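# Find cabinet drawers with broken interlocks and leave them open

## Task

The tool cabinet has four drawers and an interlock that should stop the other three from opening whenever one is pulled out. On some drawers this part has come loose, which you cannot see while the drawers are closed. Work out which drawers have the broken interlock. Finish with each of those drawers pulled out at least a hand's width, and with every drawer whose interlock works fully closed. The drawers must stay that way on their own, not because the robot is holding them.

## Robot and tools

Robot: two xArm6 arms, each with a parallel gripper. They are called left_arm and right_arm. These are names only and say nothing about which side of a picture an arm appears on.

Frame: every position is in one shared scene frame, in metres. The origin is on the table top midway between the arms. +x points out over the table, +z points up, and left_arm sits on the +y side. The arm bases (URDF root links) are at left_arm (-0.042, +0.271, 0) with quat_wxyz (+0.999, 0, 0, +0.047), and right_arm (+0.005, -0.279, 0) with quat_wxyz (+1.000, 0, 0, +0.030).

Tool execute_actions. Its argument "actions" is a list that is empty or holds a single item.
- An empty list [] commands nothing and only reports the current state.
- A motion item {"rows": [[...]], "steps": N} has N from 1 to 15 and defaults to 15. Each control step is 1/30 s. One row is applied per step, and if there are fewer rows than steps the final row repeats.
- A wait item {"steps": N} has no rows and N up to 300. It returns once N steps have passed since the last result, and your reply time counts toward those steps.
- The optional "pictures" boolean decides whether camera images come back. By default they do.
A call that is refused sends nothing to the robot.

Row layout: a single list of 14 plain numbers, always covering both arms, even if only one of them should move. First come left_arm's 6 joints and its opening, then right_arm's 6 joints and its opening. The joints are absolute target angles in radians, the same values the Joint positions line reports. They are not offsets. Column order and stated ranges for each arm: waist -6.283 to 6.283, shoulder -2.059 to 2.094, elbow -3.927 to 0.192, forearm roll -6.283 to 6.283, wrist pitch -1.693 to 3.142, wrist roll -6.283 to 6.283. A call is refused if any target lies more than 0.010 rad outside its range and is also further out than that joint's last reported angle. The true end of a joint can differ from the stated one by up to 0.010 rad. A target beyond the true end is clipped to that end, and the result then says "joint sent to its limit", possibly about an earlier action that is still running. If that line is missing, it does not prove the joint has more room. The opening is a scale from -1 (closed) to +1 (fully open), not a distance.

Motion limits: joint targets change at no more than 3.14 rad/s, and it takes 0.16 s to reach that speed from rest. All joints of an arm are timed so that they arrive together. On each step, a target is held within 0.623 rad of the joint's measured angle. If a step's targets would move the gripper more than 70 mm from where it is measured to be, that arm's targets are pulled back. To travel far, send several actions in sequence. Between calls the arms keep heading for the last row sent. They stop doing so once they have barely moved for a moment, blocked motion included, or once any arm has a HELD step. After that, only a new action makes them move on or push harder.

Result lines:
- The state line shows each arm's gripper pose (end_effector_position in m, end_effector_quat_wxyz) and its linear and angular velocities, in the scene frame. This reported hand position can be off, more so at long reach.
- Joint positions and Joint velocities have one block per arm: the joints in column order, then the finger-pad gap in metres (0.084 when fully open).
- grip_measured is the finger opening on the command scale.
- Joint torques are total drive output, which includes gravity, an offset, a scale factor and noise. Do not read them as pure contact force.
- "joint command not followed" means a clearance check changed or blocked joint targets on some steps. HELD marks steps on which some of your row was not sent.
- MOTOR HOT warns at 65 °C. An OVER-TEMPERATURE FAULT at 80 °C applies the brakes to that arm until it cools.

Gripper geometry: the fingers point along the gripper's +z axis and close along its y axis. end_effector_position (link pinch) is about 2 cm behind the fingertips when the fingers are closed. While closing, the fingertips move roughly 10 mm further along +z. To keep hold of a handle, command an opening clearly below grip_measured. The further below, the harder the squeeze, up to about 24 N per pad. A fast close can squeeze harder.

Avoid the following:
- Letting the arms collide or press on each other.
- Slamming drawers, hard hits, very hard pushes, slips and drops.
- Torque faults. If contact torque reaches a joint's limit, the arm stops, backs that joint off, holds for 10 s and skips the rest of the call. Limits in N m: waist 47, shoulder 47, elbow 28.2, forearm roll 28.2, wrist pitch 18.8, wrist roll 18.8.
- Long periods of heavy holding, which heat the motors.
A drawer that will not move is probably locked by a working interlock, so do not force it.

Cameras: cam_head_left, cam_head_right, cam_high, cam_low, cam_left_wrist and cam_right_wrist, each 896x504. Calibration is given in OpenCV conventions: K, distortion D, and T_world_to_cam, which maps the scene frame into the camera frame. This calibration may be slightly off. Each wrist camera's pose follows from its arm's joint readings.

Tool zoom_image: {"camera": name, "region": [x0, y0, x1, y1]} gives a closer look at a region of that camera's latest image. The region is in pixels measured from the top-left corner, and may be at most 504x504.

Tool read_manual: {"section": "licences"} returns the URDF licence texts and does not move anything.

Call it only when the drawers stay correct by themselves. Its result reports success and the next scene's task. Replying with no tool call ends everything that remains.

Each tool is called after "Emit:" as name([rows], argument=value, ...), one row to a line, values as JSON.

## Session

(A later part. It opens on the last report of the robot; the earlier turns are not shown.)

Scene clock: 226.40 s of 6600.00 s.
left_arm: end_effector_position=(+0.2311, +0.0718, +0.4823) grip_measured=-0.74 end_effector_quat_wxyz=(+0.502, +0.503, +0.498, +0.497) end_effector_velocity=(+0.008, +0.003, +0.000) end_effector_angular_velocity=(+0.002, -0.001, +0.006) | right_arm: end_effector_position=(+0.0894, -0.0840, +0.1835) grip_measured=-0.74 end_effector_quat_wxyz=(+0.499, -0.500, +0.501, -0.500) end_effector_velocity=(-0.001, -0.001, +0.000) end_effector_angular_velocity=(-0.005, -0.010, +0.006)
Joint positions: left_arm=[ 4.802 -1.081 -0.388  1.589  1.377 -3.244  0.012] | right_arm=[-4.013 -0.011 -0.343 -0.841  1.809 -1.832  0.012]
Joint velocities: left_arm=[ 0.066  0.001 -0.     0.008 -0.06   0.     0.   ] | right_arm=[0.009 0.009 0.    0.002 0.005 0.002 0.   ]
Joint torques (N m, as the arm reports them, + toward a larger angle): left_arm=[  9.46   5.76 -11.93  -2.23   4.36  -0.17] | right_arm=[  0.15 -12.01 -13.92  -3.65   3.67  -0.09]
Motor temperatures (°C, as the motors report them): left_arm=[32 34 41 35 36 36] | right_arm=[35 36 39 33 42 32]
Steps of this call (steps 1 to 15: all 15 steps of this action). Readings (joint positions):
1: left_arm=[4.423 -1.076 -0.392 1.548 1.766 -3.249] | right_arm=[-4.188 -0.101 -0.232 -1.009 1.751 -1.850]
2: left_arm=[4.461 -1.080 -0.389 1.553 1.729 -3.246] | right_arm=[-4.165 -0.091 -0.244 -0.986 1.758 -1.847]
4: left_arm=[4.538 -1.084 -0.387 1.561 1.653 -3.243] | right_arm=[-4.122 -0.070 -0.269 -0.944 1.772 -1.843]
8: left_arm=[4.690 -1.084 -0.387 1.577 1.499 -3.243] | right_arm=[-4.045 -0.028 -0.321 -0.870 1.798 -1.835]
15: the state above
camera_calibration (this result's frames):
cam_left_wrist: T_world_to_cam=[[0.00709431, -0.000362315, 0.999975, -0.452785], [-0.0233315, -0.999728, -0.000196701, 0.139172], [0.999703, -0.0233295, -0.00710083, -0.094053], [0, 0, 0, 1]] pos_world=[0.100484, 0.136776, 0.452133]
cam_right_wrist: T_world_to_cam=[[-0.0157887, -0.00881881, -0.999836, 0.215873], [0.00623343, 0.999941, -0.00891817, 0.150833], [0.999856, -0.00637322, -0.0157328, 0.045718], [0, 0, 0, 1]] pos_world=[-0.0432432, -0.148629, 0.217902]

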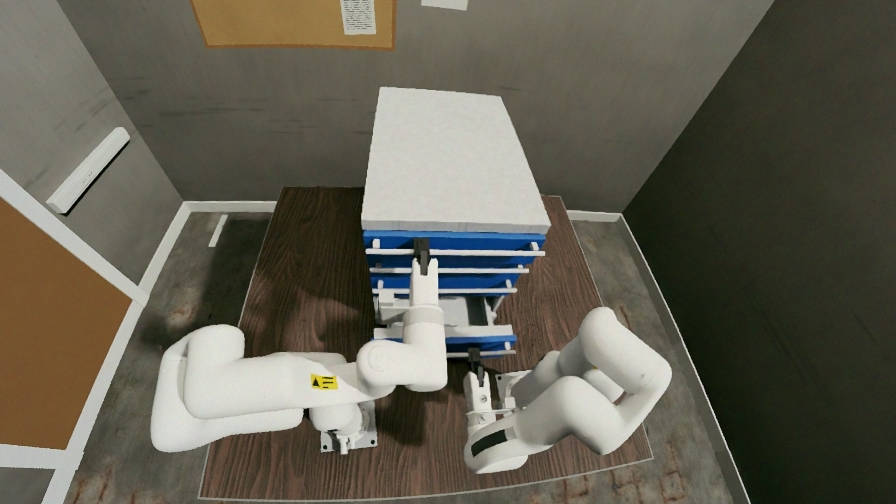

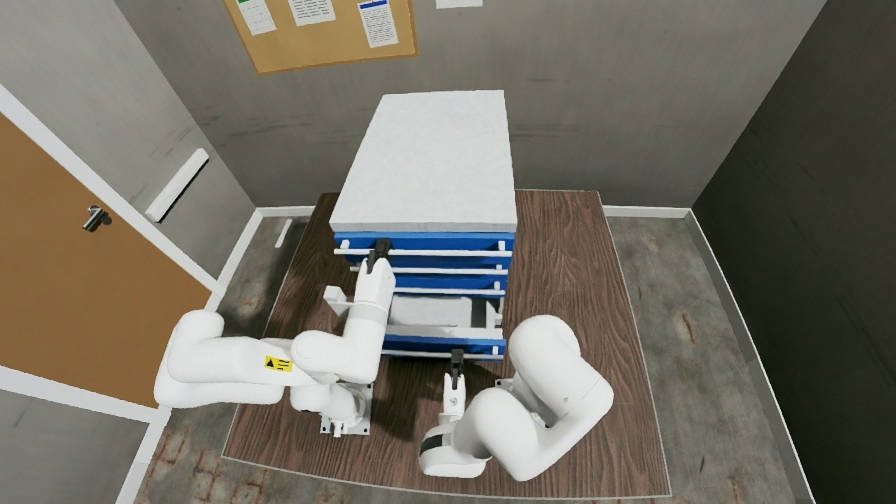

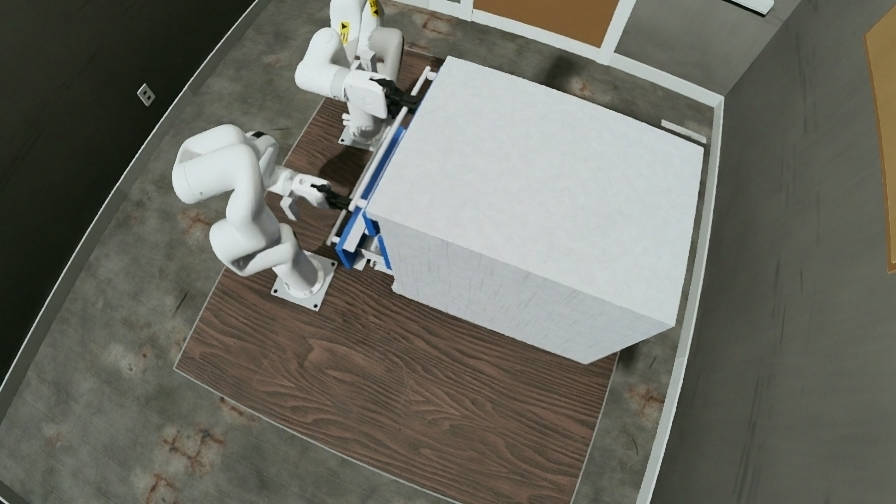

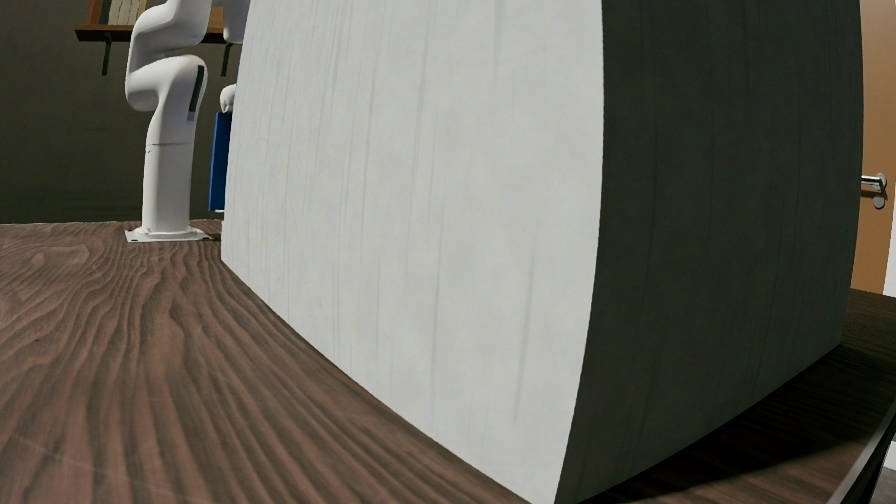

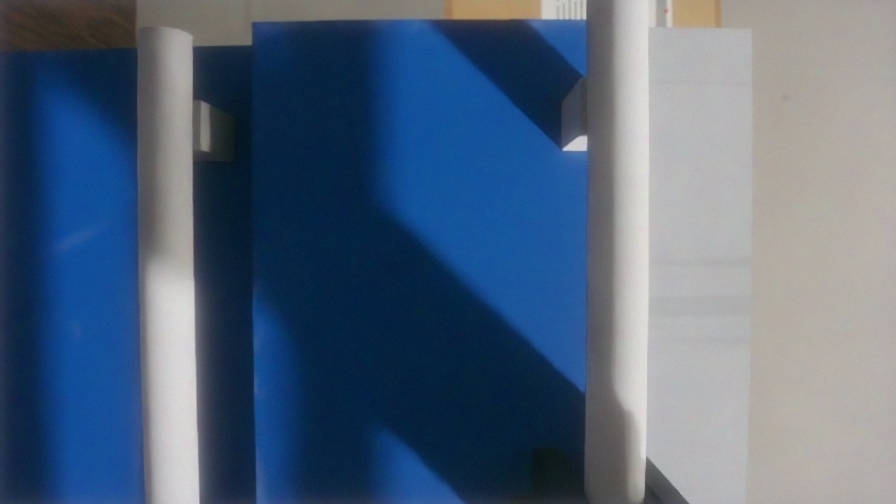

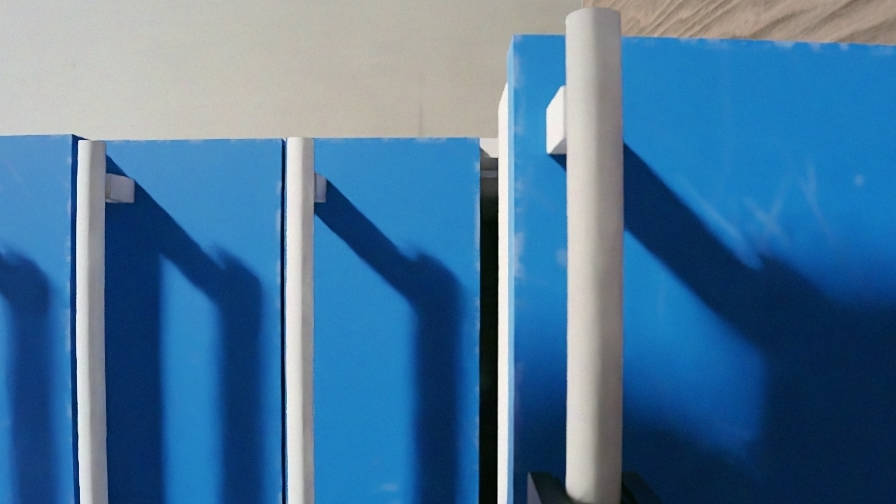

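Emit:
execute_actions([
  {"rows": [
[4.790,-1.082,-0.389,1.587,1.401,-3.242,0.0, -4.031,-0.021,-0.329,-0.859,1.804,-1.834,-1],
[4.780,-1.082,-0.389,1.586,1.411,-3.242,0.0, -4.050,-0.031,-0.316,-0.878,1.798,-1.836,-1],
[4.780,-1.082,-0.389,1.586,1.411,-3.242,0.0, -4.069,-0.042,-0.302,-0.896,1.791,-1.838,-1],
[4.780,-1.082,-0.389,1.586,1.411,-3.242,0.0, -4.088,-0.053,-0.289,-0.914,1.784,-1.839,-1],
[4.780,-1.082,-0.389,1.586,1.411,-3.242,0.0, -4.107,-0.063,-0.275,-0.933,1.778,-1.841,-1],
[4.780,-1.082,-0.389,1.586,1.411,-3.242,0.0, -4.126,-0.074,-0.262,-0.951,1.771,-1.843,-1],
[4.734,-1.083,-0.389,1.582,1.457,-3.241,0.0, -4.149,-0.084,-0.250,-0.973,1.764,-1.845,-1],
[4.695,-1.084,-0.389,1.578,1.496,-3.241,0.0, -4.172,-0.094,-0.239,-0.995,1.756,-1.848,-1],
[4.650,-1.085,-0.389,1.574,1.541,-3.240,0.0, -4.195,-0.104,-0.227,-1.017,1.749,-1.850,-1],
[4.650,-1.085,-0.389,1.574,1.541,-3.240,0.0, -4.218,-0.114,-0.216,-1.040,1.742,-1.853,-1],
[4.650,-1.085,-0.389,1.574,1.541,-3.240,0.0, -4.241,-0.124,-0.204,-1.062,1.734,-1.855,-1],
[4.650,-1.085,-0.389,1.574,1.541,-3.240,0.0, -4.264,-0.134,-0.193,-1.084,1.727,-1.858,-1],
[4.650,-1.085,-0.389,1.574,1.541,-3.240,0.0, -4.291,-0.142,-0.184,-1.110,1.719,-1.861,-1],
[4.650,-1.085,-0.389,1.574,1.541,-3.240,0.0, -4.319,-0.150,-0.175,-1.137,1.710,-1.863,-1],
[4.650,-1.085,-0.389,1.574,1.541,-3.240,0.0, -4.346,-0.159,-0.166,-1.163,1.702,-1.866,-1]
], "steps": 15},
], pictures=false)

Emit:
execute_actions([
  {"rows": [
[4.650,-1.085,-0.389,1.574,1.541,-3.240,0.0, -4.374,-0.167,-0.157,-1.190,1.694,-1.869,-1],
[4.650,-1.085,-0.389,1.574,1.541,-3.240,0.0, -4.401,-0.175,-0.148,-1.216,1.685,-1.871,-1],
[4.650,-1.085,-0.389,1.574,1.541,-3.240,0.0, -4.429,-0.183,-0.139,-1.243,1.677,-1.874,-1],
[4.650,-1.085,-0.389,1.574,1.541,-3.240,0.0, -4.454,-0.188,-0.134,-1.267,1.669,-1.876,-1],
[4.650,-1.085,-0.389,1.574,1.541,-3.240,0.0, -4.480,-0.192,-0.130,-1.292,1.662,-1.877,-1],
[4.650,-1.085,-0.389,1.574,1.541,-3.240,0.0, -4.505,-0.196,-0.125,-1.316,1.654,-1.879,-1],
[4.650,-1.085,-0.389,1.574,1.541,-3.240,0.0, -4.530,-0.201,-0.121,-1.340,1.646,-1.881,-1],
[4.650,-1.085,-0.389,1.574,1.541,-3.240,0.0, -4.555,-0.205,-0.116,-1.364,1.638,-1.882,-1],
[4.650,-1.085,-0.389,1.574,1.541,-3.240,0.0, -4.580,-0.209,-0.112,-1.388,1.630,-1.884,-1],
[4.650,-1.085,-0.389,1.574,1.541,-3.240,0.0, -4.602,-0.212,-0.109,-1.409,1.624,-1.885,-1],
[4.650,-1.085,-0.389,1.574,1.541,-3.240,0.0, -4.622,-0.214,-0.106,-1.428,1.618,-1.886,-1],
[4.650,-1.085,-0.389,1.574,1.541,-3.240,0.0, -4.638,-0.216,-0.104,-1.443,1.613,-1.887,-1],
[4.650,-1.085,-0.389,1.574,1.541,-3.240,0.0, -4.648,-0.217,-0.103,-1.453,1.610,-1.888,-1]
], "steps": 15},
], pictures=false)

Emit:
execute_actions([
  {"steps": 10},
])

Scene clock: 237.60 s of 6600.00 s.
left_arm: end_effector_position=(+0.2146, +0.0739, +0.4834) grip_measured=-0.01 end_effector_quat_wxyz=(+0.499, +0.499, +0.501, +0.501) end_effector_velocity=(-0.016, -0.001, +0.004) end_effector_angular_velocity=(-0.007, -0.004, -0.005) | right_arm: end_effector_position=(+0.1560, -0.0838, +0.1837) grip_measured=-0.74 end_effector_quat_wxyz=(+0.499, -0.499, +0.501, -0.501) end_effector_velocity=(+0.171, +0.001, -0.000) end_effector_angular_velocity=(+0.005, -0.002, -0.002)
Joint positions: left_arm=[ 4.659 -1.084 -0.388  1.574  1.533 -3.24   0.044] | right_arm=[-4.251 -0.126 -0.201 -1.07   1.733 -1.856  0.012]
Joint velocities: left_arm=[-0.13  -0.005 -0.005 -0.008  0.125  0.002  0.001] | right_arm=[-0.729 -0.266  0.305 -0.701 -0.222 -0.075 -0.   ]
Joint torques (N m, as the arm reports them, + toward a larger angle): left_arm=[  2.18   0.45 -22.74   1.82   0.34  -0.17] | right_arm=[ -0.69  -9.31 -14.26  -4.5    4.84  -0.1 ]
Motor temperatures (°C, as the motors report them): left_arm=[32 34 40 35 38 36] | right_arm=[35 36 39 33 43 32]
Steps of this call (steps 1 to 15: the robot went on to your last target; steps 16 to 90: nothing new was sent; then 7.70 s passed at rest; steps 91 to 105: all 15 steps of this action). Readings (joint positions):
91: left_arm=[4.809 -1.082 -0.387 1.590 1.373 -3.244] | right_arm=[-4.012 -0.010 -0.343 -0.841 1.811 -1.832]
92: left_arm=[4.806 -1.082 -0.385 1.588 1.378 -3.243] | right_arm=[-4.015 -0.012 -0.341 -0.844 1.810 -1.833]
94: left_arm=[4.795 -1.079 -0.378 1.583 1.395 -3.243] | right_arm=[-4.034 -0.023 -0.328 -0.860 1.803 -1.835]
98: left_arm=[4.781 -1.080 -0.384 1.583 1.423 -3.242] | right_arm=[-4.099 -0.058 -0.282 -0.922 1.781 -1.840]
105: the state above

Scene clock: 238.10 s of 6600.00 s.
left_arm: end_effector_position=(+0.2135, +0.0737, +0.4839) grip_measured=-0.01 end_effector_quat_wxyz=(+0.500, +0.499, +0.501, +0.500) end_effector_velocity=(-0.000, -0.000, +0.000) end_effector_angular_velocity=(-0.001, +0.000, -0.000) | right_arm: end_effector_position=(+0.2296, -0.0836, +0.1836) grip_measured=-0.74 end_effector_quat_wxyz=(+0.500, -0.499, +0.500, -0.500) end_effector_velocity=(+0.073, -0.001, -0.001) end_effector_angular_velocity=(-0.007, +0.003, +0.008)
Joint positions: left_arm=[ 4.65  -1.085 -0.389  1.574  1.541 -3.24   0.044] | right_arm=[-4.619 -0.213 -0.107 -1.426  1.619 -1.886  0.012]
Joint velocities: left_arm=[-0.001 -0.    -0.    -0.001  0.001 -0.     0.   ] | right_arm=[-0.413 -0.054  0.053 -0.399 -0.134 -0.026  0.   ]
Joint torques (N m, as the arm reports them, + toward a larger angle): left_arm=[ -1.2    0.47 -22.71   1.86   0.71  -0.24] | right_arm=[  4.77  -9.45 -16.39  -2.12   3.99  -0.11]
Motor temperatures (°C, as the motors report them): left_arm=[32 34 40 35 38 36] | right_arm=[35 36 39 33 43 32]
Steps of this call (steps 1 to 15: all 15 steps of this action). Readings (joint positions):
1: left_arm=[4.656 -1.085 -0.388 1.574 1.537 -3.240] | right_arm=[-4.276 -0.135 -0.191 -1.094 1.725 -1.859]
2: left_arm=[4.654 -1.085 -0.389 1.574 1.538 -3.240] | right_arm=[-4.301 -0.143 -0.182 -1.118 1.717 -1.861]
4: left_arm=[4.652 -1.085 -0.389 1.574 1.540 -3.240] | right_arm=[-4.354 -0.160 -0.163 -1.169 1.701 -1.867]
8: left_arm=[4.651 -1.085 -0.389 1.574 1.541 -3.240] | right_arm=[-4.460 -0.187 -0.135 -1.272 1.669 -1.876]
15: the state above

Scene clock: 238.43 s of 6600.00 s.
left_arm: end_effector_position=(+0.2134, +0.0737, +0.4839) grip_measured=-0.01 end_effector_quat_wxyz=(+0.500, +0.499, +0.501, +0.500) end_effector_velocity=(-0.000, -0.000, -0.000) end_effector_angular_velocity=(+0.001, -0.000, -0.000) | right_arm: end_effector_position=(+0.2345, -0.0836, +0.1836) grip_measured=-0.74 end_effector_quat_wxyz=(+0.501, -0.500, +0.500, -0.500) end_effector_velocity=(+0.001, -0.000, +0.000) end_effector_angular_velocity=(+0.001, +0.000, -0.001)
Joint positions: left_arm=[ 4.65  -1.085 -0.389  1.574  1.541 -3.24   0.044] | right_arm=[-4.647 -0.217 -0.103 -1.453  1.61  -1.888  0.012]
Joint velocities: left_arm=[ 0.     0.001  0.001  0.    -0.    -0.    -0.   ] | right_arm=[-0.005 -0.001  0.    -0.004 -0.001  0.    -0.   ]
Joint torques (N m, as the arm reports them, + toward a larger angle): left_arm=[ -0.91   0.31 -22.56   1.76   0.7   -0.28] | right_arm=[  0.31  -8.84 -15.45  -2.78   3.76  -0.07]
Motor temperatures (°C, as the motors report them): left_arm=[32 34 40 35 38 36] | right_arm=[35 36 39 33 43 32]
Steps of this call (steps 1 to 10: the robot went on to your last target). Readings (joint positions):
1: left_arm=[4.650 -1.085 -0.389 1.574 1.541 -3.240] | right_arm=[-4.631 -0.215 -0.106 -1.436 1.616 -1.887]
2: left_arm=[4.650 -1.085 -0.389 1.574 1.541 -3.240] | right_arm=[-4.637 -0.215 -0.105 -1.443 1.614 -1.887]
4: left_arm=[4.650 -1.085 -0.389 1.574 1.541 -3.240] | right_arm=[-4.644 -0.216 -0.104 -1.449 1.611 -1.888]
8: left_arm=[4.650 -1.085 -0.389 1.574 1.541 -3.240] | right_arm=[-4.647 -0.217 -0.104 -1.452 1.610 -1.888]
10: the state above
camera_calibration (this result's frames):
cam_left_wrist: T_world_to_cam=[[0.00527181, 0.00164482, 0.999985, -0.454022], [-0.0112376, -0.999935, 0.00170398, 0.137122], [0.999923, -0.0112465, -0.00525299, -0.0781764], [0, 0, 0, 1]] pos_world=[0.0821048, 0.136981, 0.45337]
cam_right_wrist: T_world_to_cam=[[-0.0123784, -0.00812721, -0.99989, 0.217472], [0.00354509, 0.99996, -0.00817167, 0.150018], [0.999917, -0.00364585, -0.0123491, -0.0997658], [0, 0, 0, 1]] pos_world=[0.101918, -0.148608, 0.217442]

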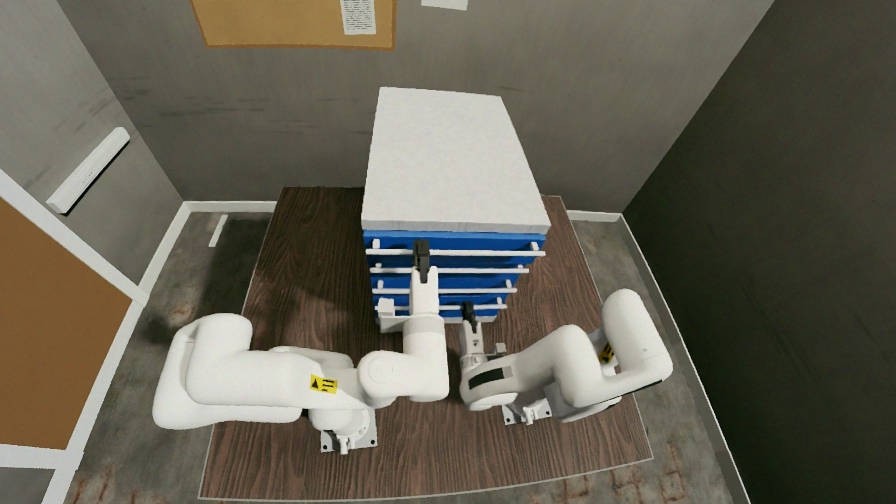

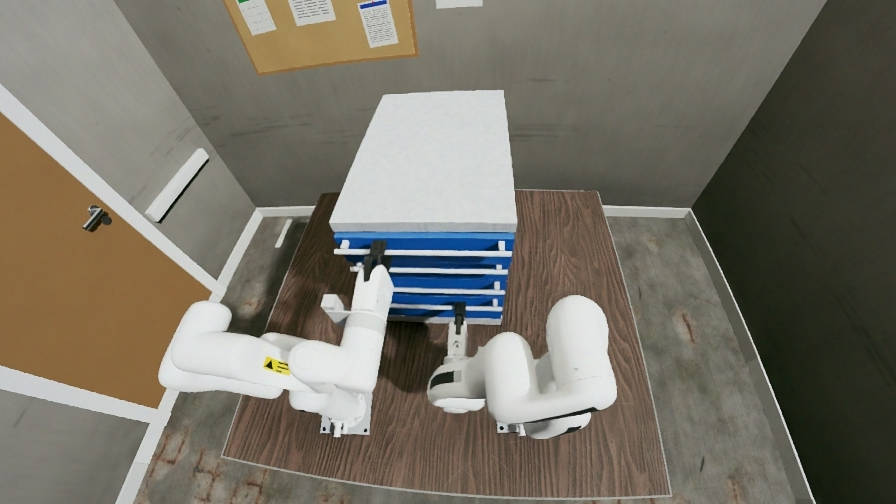

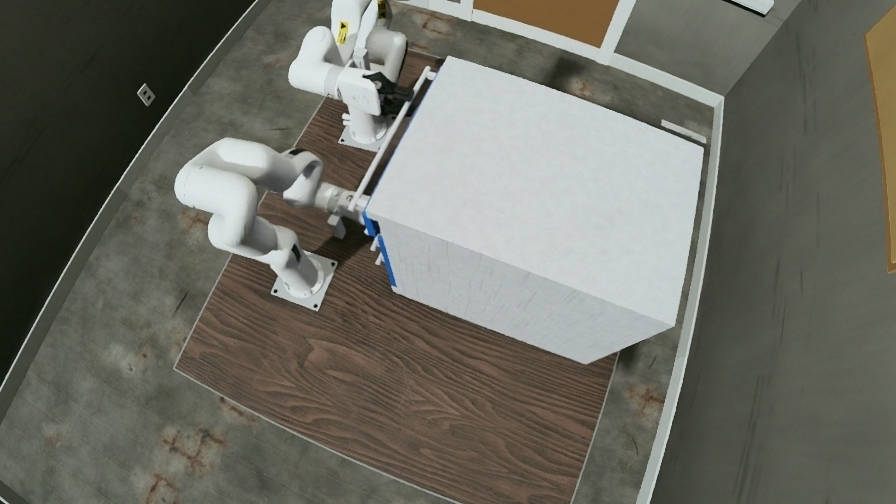

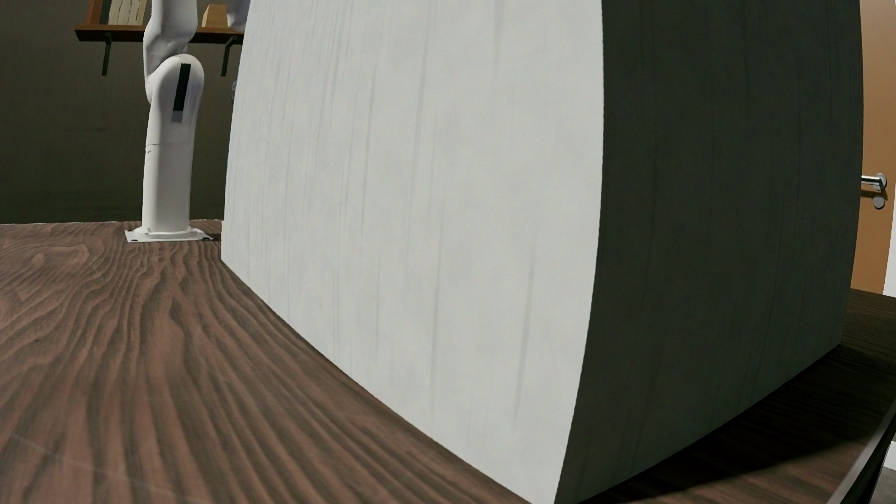

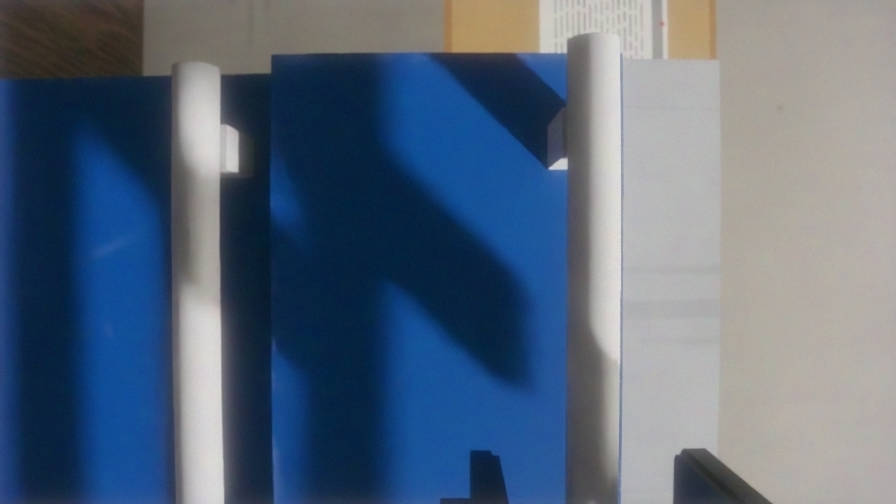

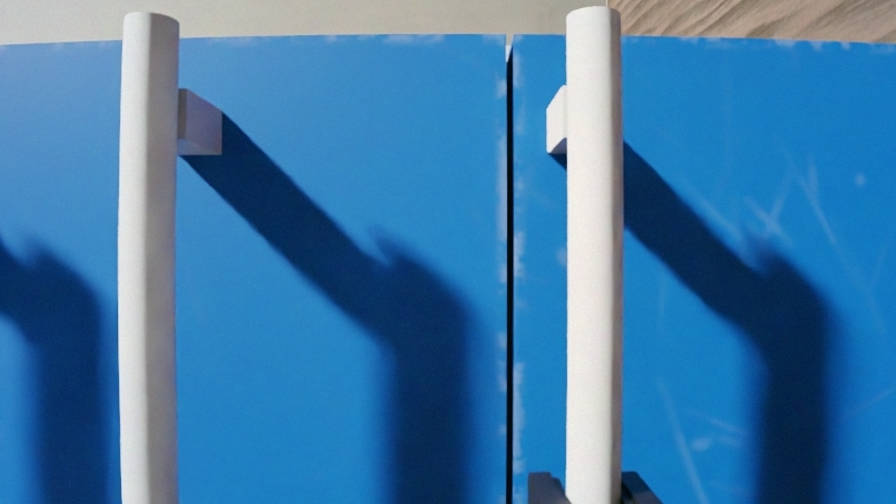

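Emit:
execute_actions(actions=[])

Scene clock: 249.20 s of 6600.00 s.
left_arm: end_effector_position=(+0.2134, +0.0737, +0.4839) grip_measured=-0.01 end_effector_quat_wxyz=(+0.500, +0.499, +0.501, +0.500) end_effector_velocity=(+0.000, +0.000, +0.001) end_effector_angular_velocity=(-0.002, +0.000, +0.001) | right_arm: end_effector_position=(+0.2347, -0.0839, +0.1835) grip_measured=-0.74 end_effector_quat_wxyz=(+0.500, -0.500, +0.500, -0.500) end_effector_velocity=(-0.000, +0.000, -0.000) end_effector_angular_velocity=(-0.000, +0.001, +0.001)
Joint positions: left_arm=[ 4.65  -1.085 -0.389  1.574  1.541 -3.24   0.044] | right_arm=[-4.648 -0.217 -0.103 -1.453  1.61  -1.888  0.012]
Joint velocities: left_arm=[-0.     0.    -0.002 -0.001  0.002 -0.    -0.   ] | right_arm=[ 0.     0.     0.    -0.    -0.001 -0.     0.   ]
Joint torques (N m, as the arm reports them, + toward a larger angle): left_arm=[ -1.1    0.47 -22.64   1.82   0.69  -0.32] | right_arm=[ -1.15  -8.67 -13.48  -1.71   3.81  -0.09]
Motor temperatures (°C, as the motors report them): left_arm=[32 34 41 35 37 36] | right_arm=[35 36 38 33 43 32]
Steps of this call (steps 1 to 30: the robot went on to your last target; steps 31 to 90: nothing new was sent; then 7.77 s passed at rest). Readings (joint positions):
1: left_arm=[4.650 -1.085 -0.389 1.574 1.541 -3.240] | right_arm=[-4.647 -0.217 -0.103 -1.453 1.610 -1.888]
2: left_arm=[4.650 -1.085 -0.389 1.574 1.541 -3.240] | right_arm=[-4.647 -0.217 -0.103 -1.453 1.610 -1.888]
4: left_arm=[4.650 -1.085 -0.389 1.574 1.541 -3.240] | right_arm=[-4.647 -0.217 -0.103 -1.453 1.610 -1.888]
8: left_arm=[4.650 -1.085 -0.389 1.574 1.541 -3.240] | right_arm=[-4.648 -0.217 -0.103 -1.453 1.610 -1.888]
90: the state above
All arms were judged still, so your last target was given up. Only a new action makes them travel on or press farther. Fingers that are still opening or closing keep moving.
camera_calibration (this result's frames):
cam_left_wrist: T_world_to_cam=[[0.00527176, 0.00164796, 0.999985, -0.454023], [-0.0112625, -0.999935, 0.00170725, 0.13712], [0.999923, -0.0112713, -0.00525286, -0.0781697], [0, 0, 0, 1]] pos_world=[0.0821014, 0.136978, 0.453371]
cam_right_wrist: T_world_to_cam=[[-0.0124889, -0.00845218, -0.999886, 0.21738], [0.00413971, 0.999955, -0.00850447, 0.150201], [0.999913, -0.00424545, -0.0124533, -0.0999885], [0, 0, 0, 1]] pos_world=[0.102073, -0.148782, 0.217388]

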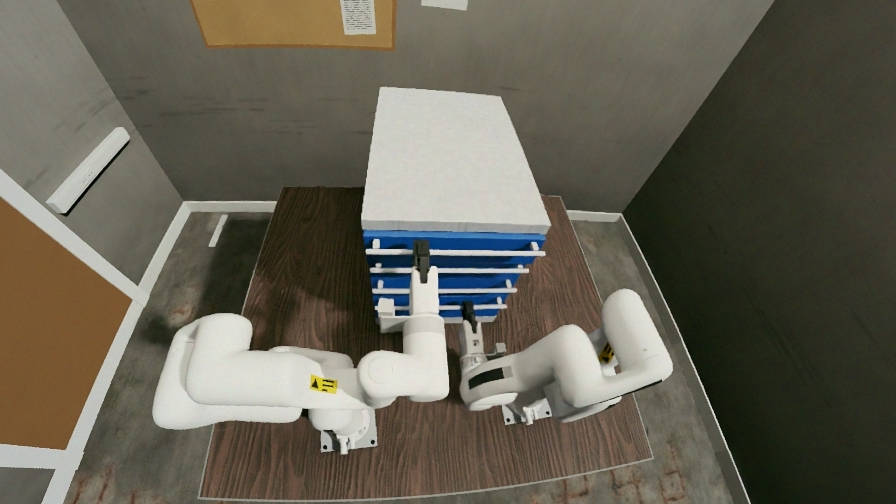

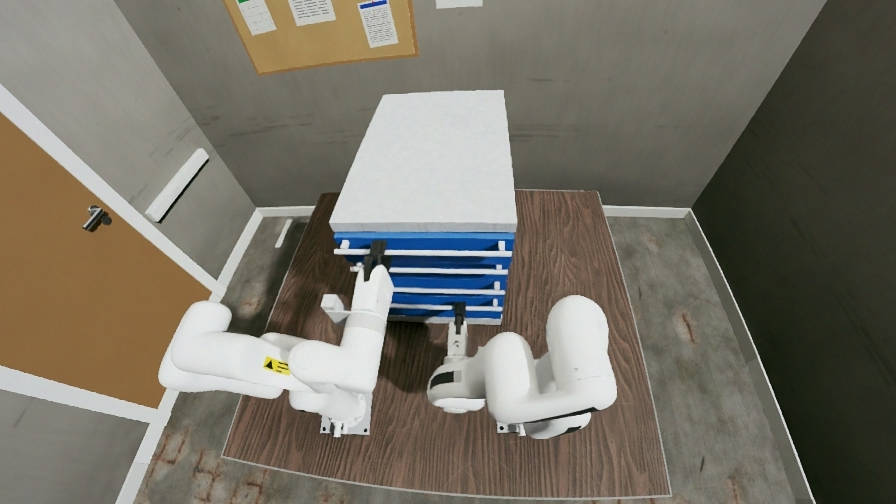

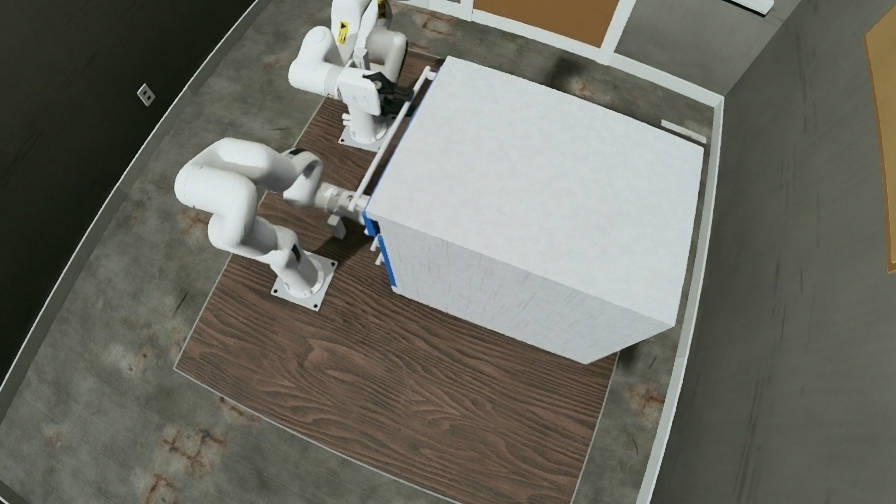

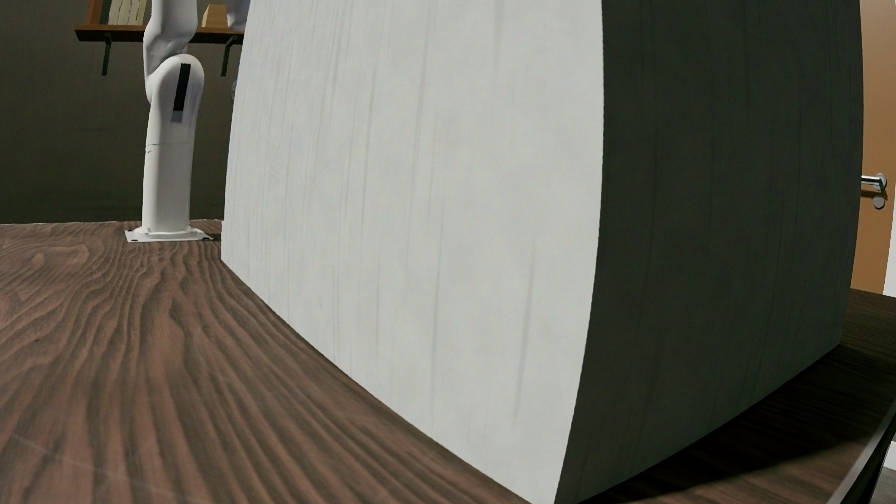

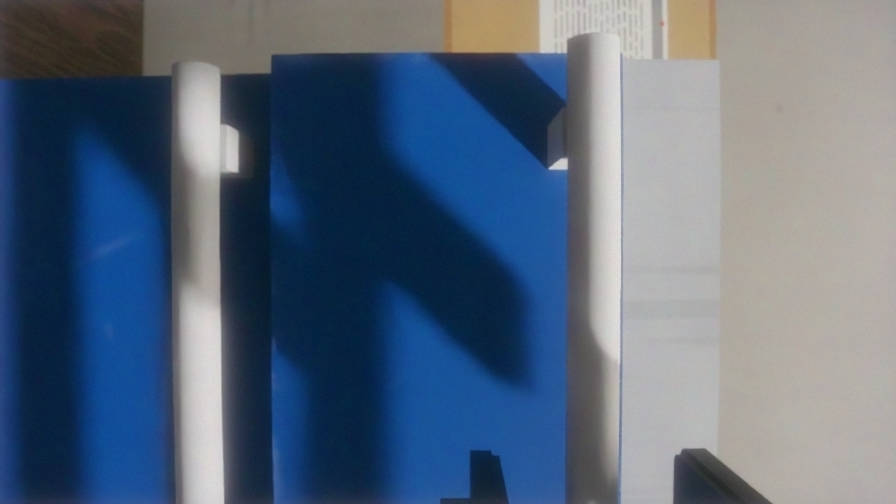

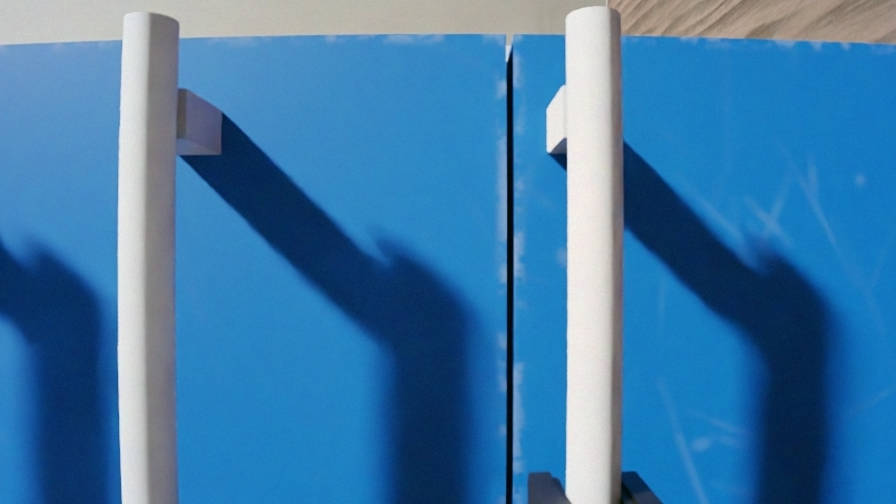

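Emit:
execute_actions([
  {"rows": [[4.650,-1.085,-0.387,1.574,1.541,-3.240,-1, -4.648,-0.217,-0.103,-1.453,1.610,-1.888,0.3]], "steps": 12},
], pictures=false)

Emit:
execute_actions([
  {"rows": [[4.650,-1.085,-0.387,1.574,1.541,-3.240,-1, -4.580,-0.209,-0.112,-1.388,1.630,-1.884,0.3],[4.650,-1.085,-0.387,1.574,1.541,-3.240,-1, -4.580,-0.209,-0.112,-1.388,1.630,-1.884,0.3],[4.650,-1.085,-0.387,1.574,1.541,-3.240,-1, -4.505,-0.196,-0.125,-1.316,1.654,-1.879,0.3],[4.650,-1.085,-0.387,1.574,1.541,-3.240,-1, -4.505,-0.196,-0.125,-1.316,1.654,-1.879,0.3],[4.650,-1.085,-0.387,1.574,1.541,-3.240,-1, -4.429,-0.183,-0.139,-1.243,1.677,-1.874,0.3],[4.650,-1.085,-0.387,1.574,1.541,-3.240,-1, -4.429,-0.183,-0.139,-1.243,1.677,-1.874,0.3],[4.650,-1.085,-0.387,1.574,1.541,-3.240,-1, -4.38,-0.17,-0.155,-1.20,1.69,-1.87,0.3]], "steps": 12},
], pictures=false)

Scene clock: 303.43 s of 6600.00 s.
left_arm: end_effector_position=(+0.2134, +0.0736, +0.4832) grip_measured=-0.74 end_effector_quat_wxyz=(+0.500, +0.500, +0.500, +0.501) end_effector_velocity=(-0.000, -0.001, -0.001) end_effector_angular_velocity=(+0.002, -0.000, -0.001) | right_arm: end_effector_position=(+0.2347, -0.0836, +0.1838) grip_measured=+0.29 end_effector_quat_wxyz=(+0.501, -0.500, +0.500, -0.500) end_effector_velocity=(+0.000, -0.002, -0.002) end_effector_angular_velocity=(-0.007, +0.004, -0.002)
Joint positions: left_arm=[ 4.65  -1.085 -0.387  1.574  1.541 -3.24   0.011] | right_arm=[-4.648 -0.217 -0.104 -1.453  1.611 -1.888  0.056]
Joint velocities: left_arm=[-0.     0.001  0.001  0.    -0.    -0.    -0.   ] | right_arm=[-0.001  0.002  0.004  0.002 -0.005 -0.001  0.003]
Joint torques (N m, as the arm reports them, + toward a larger angle): left_arm=[ -0.86   0.45 -22.41   1.56   0.66  -0.3 ] | right_arm=[-1.83 -6.68 -9.28 -0.19  1.73 -0.45]
Motor temperatures (°C, as the motors report them): left_arm=[32 34 42 35 35 36] | right_arm=[35 36 38 33 44 32]
Steps of this call (steps 1 to 90: nothing new was sent; then 50.83 s passed at rest; steps 91 to 102: all 12 steps of this action). Readings (joint positions):
91: left_arm=[4.650 -1.085 -0.389 1.574 1.541 -3.240] | right_arm=[-4.648 -0.217 -0.103 -1.453 1.610 -1.888]
92: left_arm=[4.650 -1.085 -0.389 1.574 1.541 -3.240] | right_arm=[-4.648 -0.217 -0.105 -1.454 1.612 -1.888]
94: left_arm=[4.650 -1.085 -0.388 1.574 1.541 -3.240] | right_arm=[-4.648 -0.218 -0.107 -1.455 1.613 -1.888]
98: left_arm=[4.650 -1.085 -0.387 1.574 1.541 -3.240] | right_arm=[-4.648 -0.218 -0.105 -1.454 1.611 -1.888]
102: the state above

Scene clock: 303.83 s of 6600.00 s.
left_arm: end_effector_position=(+0.2134, +0.0736, +0.4831) grip_measured=-0.74 end_effector_quat_wxyz=(+0.500, +0.500, +0.500, +0.501) end_effector_velocity=(+0.000, +0.000, -0.001) end_effector_angular_velocity=(+0.002, -0.000, +0.002) | right_arm: end_effector_position=(+0.1869, -0.0814, +0.1834) grip_measured=+0.29 end_effector_quat_wxyz=(+0.501, -0.501, +0.500, -0.497) end_effector_velocity=(-0.048, -0.001, +0.001) end_effector_angular_velocity=(-0.003, -0.001, +0.006)
Joint positions: left_arm=[ 4.65  -1.085 -0.387  1.574  1.541 -3.24   0.011] | right_arm=[-4.394 -0.173 -0.152 -1.214  1.685 -1.871  0.056]
Joint velocities: left_arm=[0.    0.001 0.001 0.    0.001 0.    0.   ] | right_arm=[ 0.242  0.053 -0.059  0.227  0.074  0.019 -0.   ]
Joint torques (N m, as the arm reports them, + toward a larger angle): left_arm=[ -0.91   0.89 -21.97   1.45   0.63  -0.28] | right_arm=[-6.36 -7.09 -8.14 -0.09  2.07 -0.35]
Motor temperatures (°C, as the motors report them): left_arm=[32 34 42 35 35 36] | right_arm=[35 36 38 33 43 32]
Steps of this call (steps 1 to 12: all 12 steps of this action). Readings (joint positions):
1: left_arm=[4.650 -1.085 -0.387 1.574 1.541 -3.240] | right_arm=[-4.647 -0.217 -0.104 -1.453 1.611 -1.888]
2: left_arm=[4.650 -1.085 -0.387 1.574 1.541 -3.240] | right_arm=[-4.640 -0.216 -0.104 -1.444 1.614 -1.887]
4: left_arm=[4.650 -1.085 -0.387 1.574 1.541 -3.240] | right_arm=[-4.601 -0.211 -0.110 -1.407 1.625 -1.885]
8: left_arm=[4.650 -1.085 -0.387 1.574 1.541 -3.240] | right_arm=[-4.480 -0.191 -0.131 -1.293 1.661 -1.877]
12: the state above

Emit:
execute_actions([
  {"rows": [[4.650,-1.085,-0.387,1.574,1.541,-3.240,-1, -4.352,-0.617,-0.159,-1.260,1.859,-2.300,0.3]], "steps": 15},
])

Scene clock: 305.83 s of 6600.00 s.
left_arm: end_effector_position=(+0.2134, +0.0736, +0.4831) grip_measured=-0.74 end_effector_quat_wxyz=(+0.500, +0.500, +0.500, +0.501) end_effector_velocity=(-0.000, +0.000, -0.000) end_effector_angular_velocity=(-0.001, +0.000, -0.001) | right_arm: end_effector_position=(+0.1848, -0.0691, +0.2815) grip_measured=+0.29 end_effector_quat_wxyz=(+0.499, -0.500, +0.501, -0.500) end_effector_velocity=(+0.003, -0.005, +0.002) end_effector_angular_velocity=(-0.046, -0.015, -0.006)
Joint positions: left_arm=[ 4.65  -1.085 -0.387  1.574  1.541 -3.24   0.011] | right_arm=[-4.352 -0.614 -0.158 -1.259  1.858 -2.297  0.056]
Joint velocities: left_arm=[-0.001 -0.001  0.001 -0.     0.    -0.    -0.   ] | right_arm=[ 0.001 -0.015  0.016 -0.004  0.016 -0.046 -0.   ]
Joint torques (N m, as the arm reports them, + toward a larger angle): left_arm=[ -0.8    1.1  -21.35   1.06   0.8   -0.17] | right_arm=[ -1.9   -3.2  -13.69  -0.7    1.11  -0.35]
Motor temperatures (°C, as the motors report them): left_arm=[32 34 42 35 35 36] | right_arm=[35 36 38 33 43 32]
Steps of this call (steps 1 to 30: the robot went on to your last target; steps 31 to 45: nothing new was sent; steps 46 to 60: all 15 steps of this action). Readings (joint positions):
46: left_arm=[4.650 -1.085 -0.387 1.574 1.541 -3.240] | right_arm=[-4.380 -0.170 -0.155 -1.200 1.690 -1.871]
47: left_arm=[4.650 -1.085 -0.387 1.574 1.541 -3.240] | right_arm=[-4.379 -0.178 -0.154 -1.201 1.694 -1.880]
49: left_arm=[4.650 -1.085 -0.387 1.574 1.541 -3.240] | right_arm=[-4.375 -0.246 -0.153 -1.210 1.721 -1.950]
53: left_arm=[4.650 -1.085 -0.387 1.574 1.541 -3.240] | right_arm=[-4.360 -0.490 -0.161 -1.243 1.810 -2.175]
60: the state above
camera_calibration (this result's frames):
cam_left_wrist: T_world_to_cam=[[0.00531557, -0.000315768, 0.999986, -0.453043], [-0.0112594, -0.999937, -0.000255901, 0.138], [0.999922, -0.0112579, -0.00531878, -0.0781466], [0, 0, 0, 1]] pos_world=[0.0821025, 0.136968, 0.452656]
cam_right_wrist: T_world_to_cam=[[-0.014882, -0.00898401, -0.999849, 0.315321], [0.00453824, 0.999949, -0.00905246, 0.136574], [0.999879, -0.00467227, -0.0148405, -0.048227], [0, 0, 0, 1]] pos_world=[0.052294, -0.133959, 0.315794]

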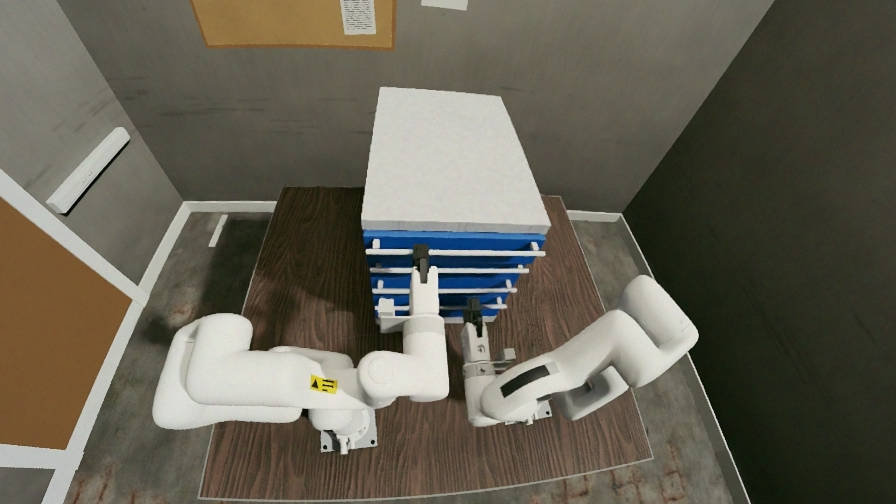

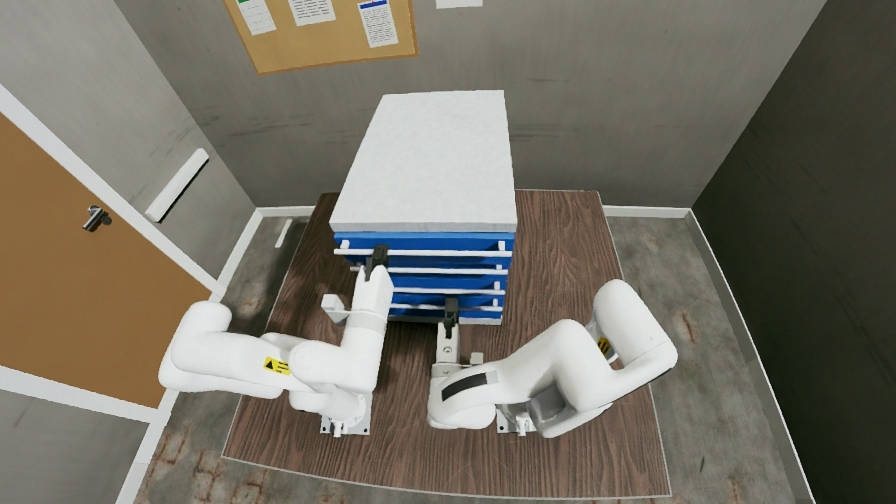

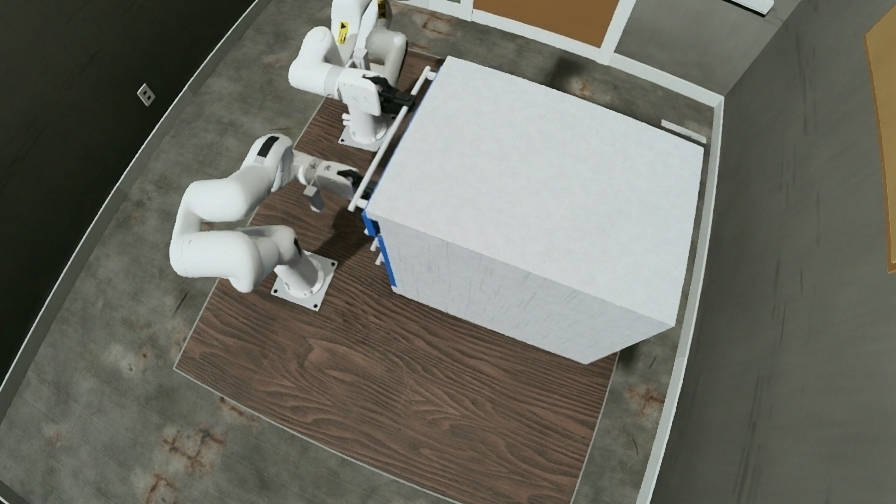

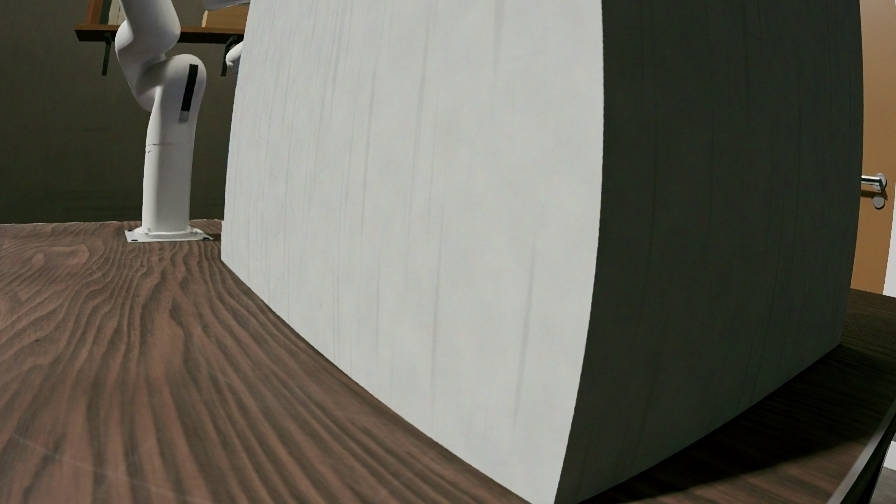

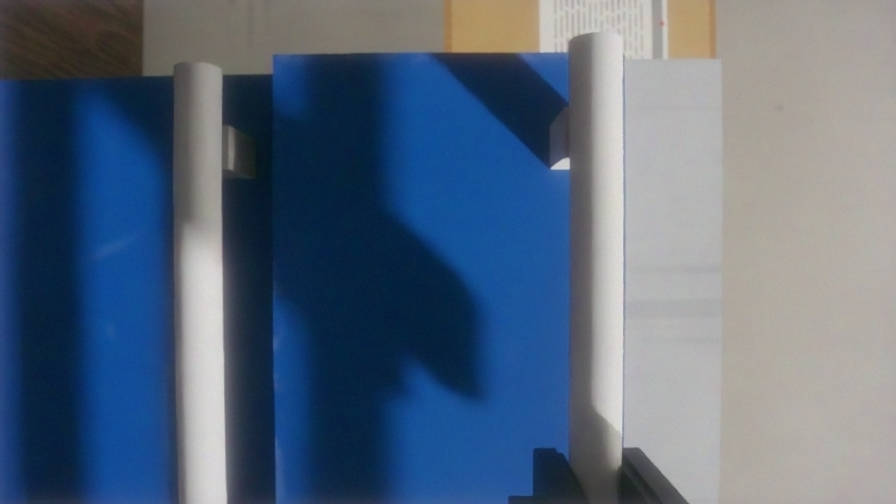

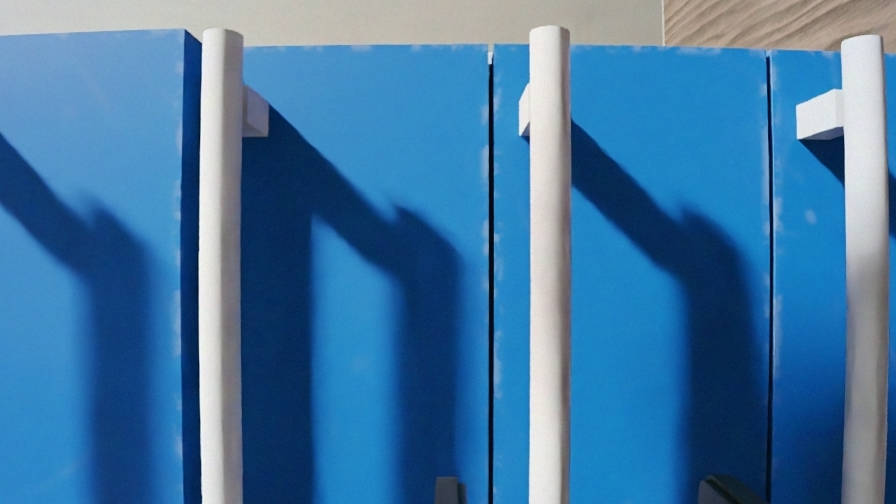

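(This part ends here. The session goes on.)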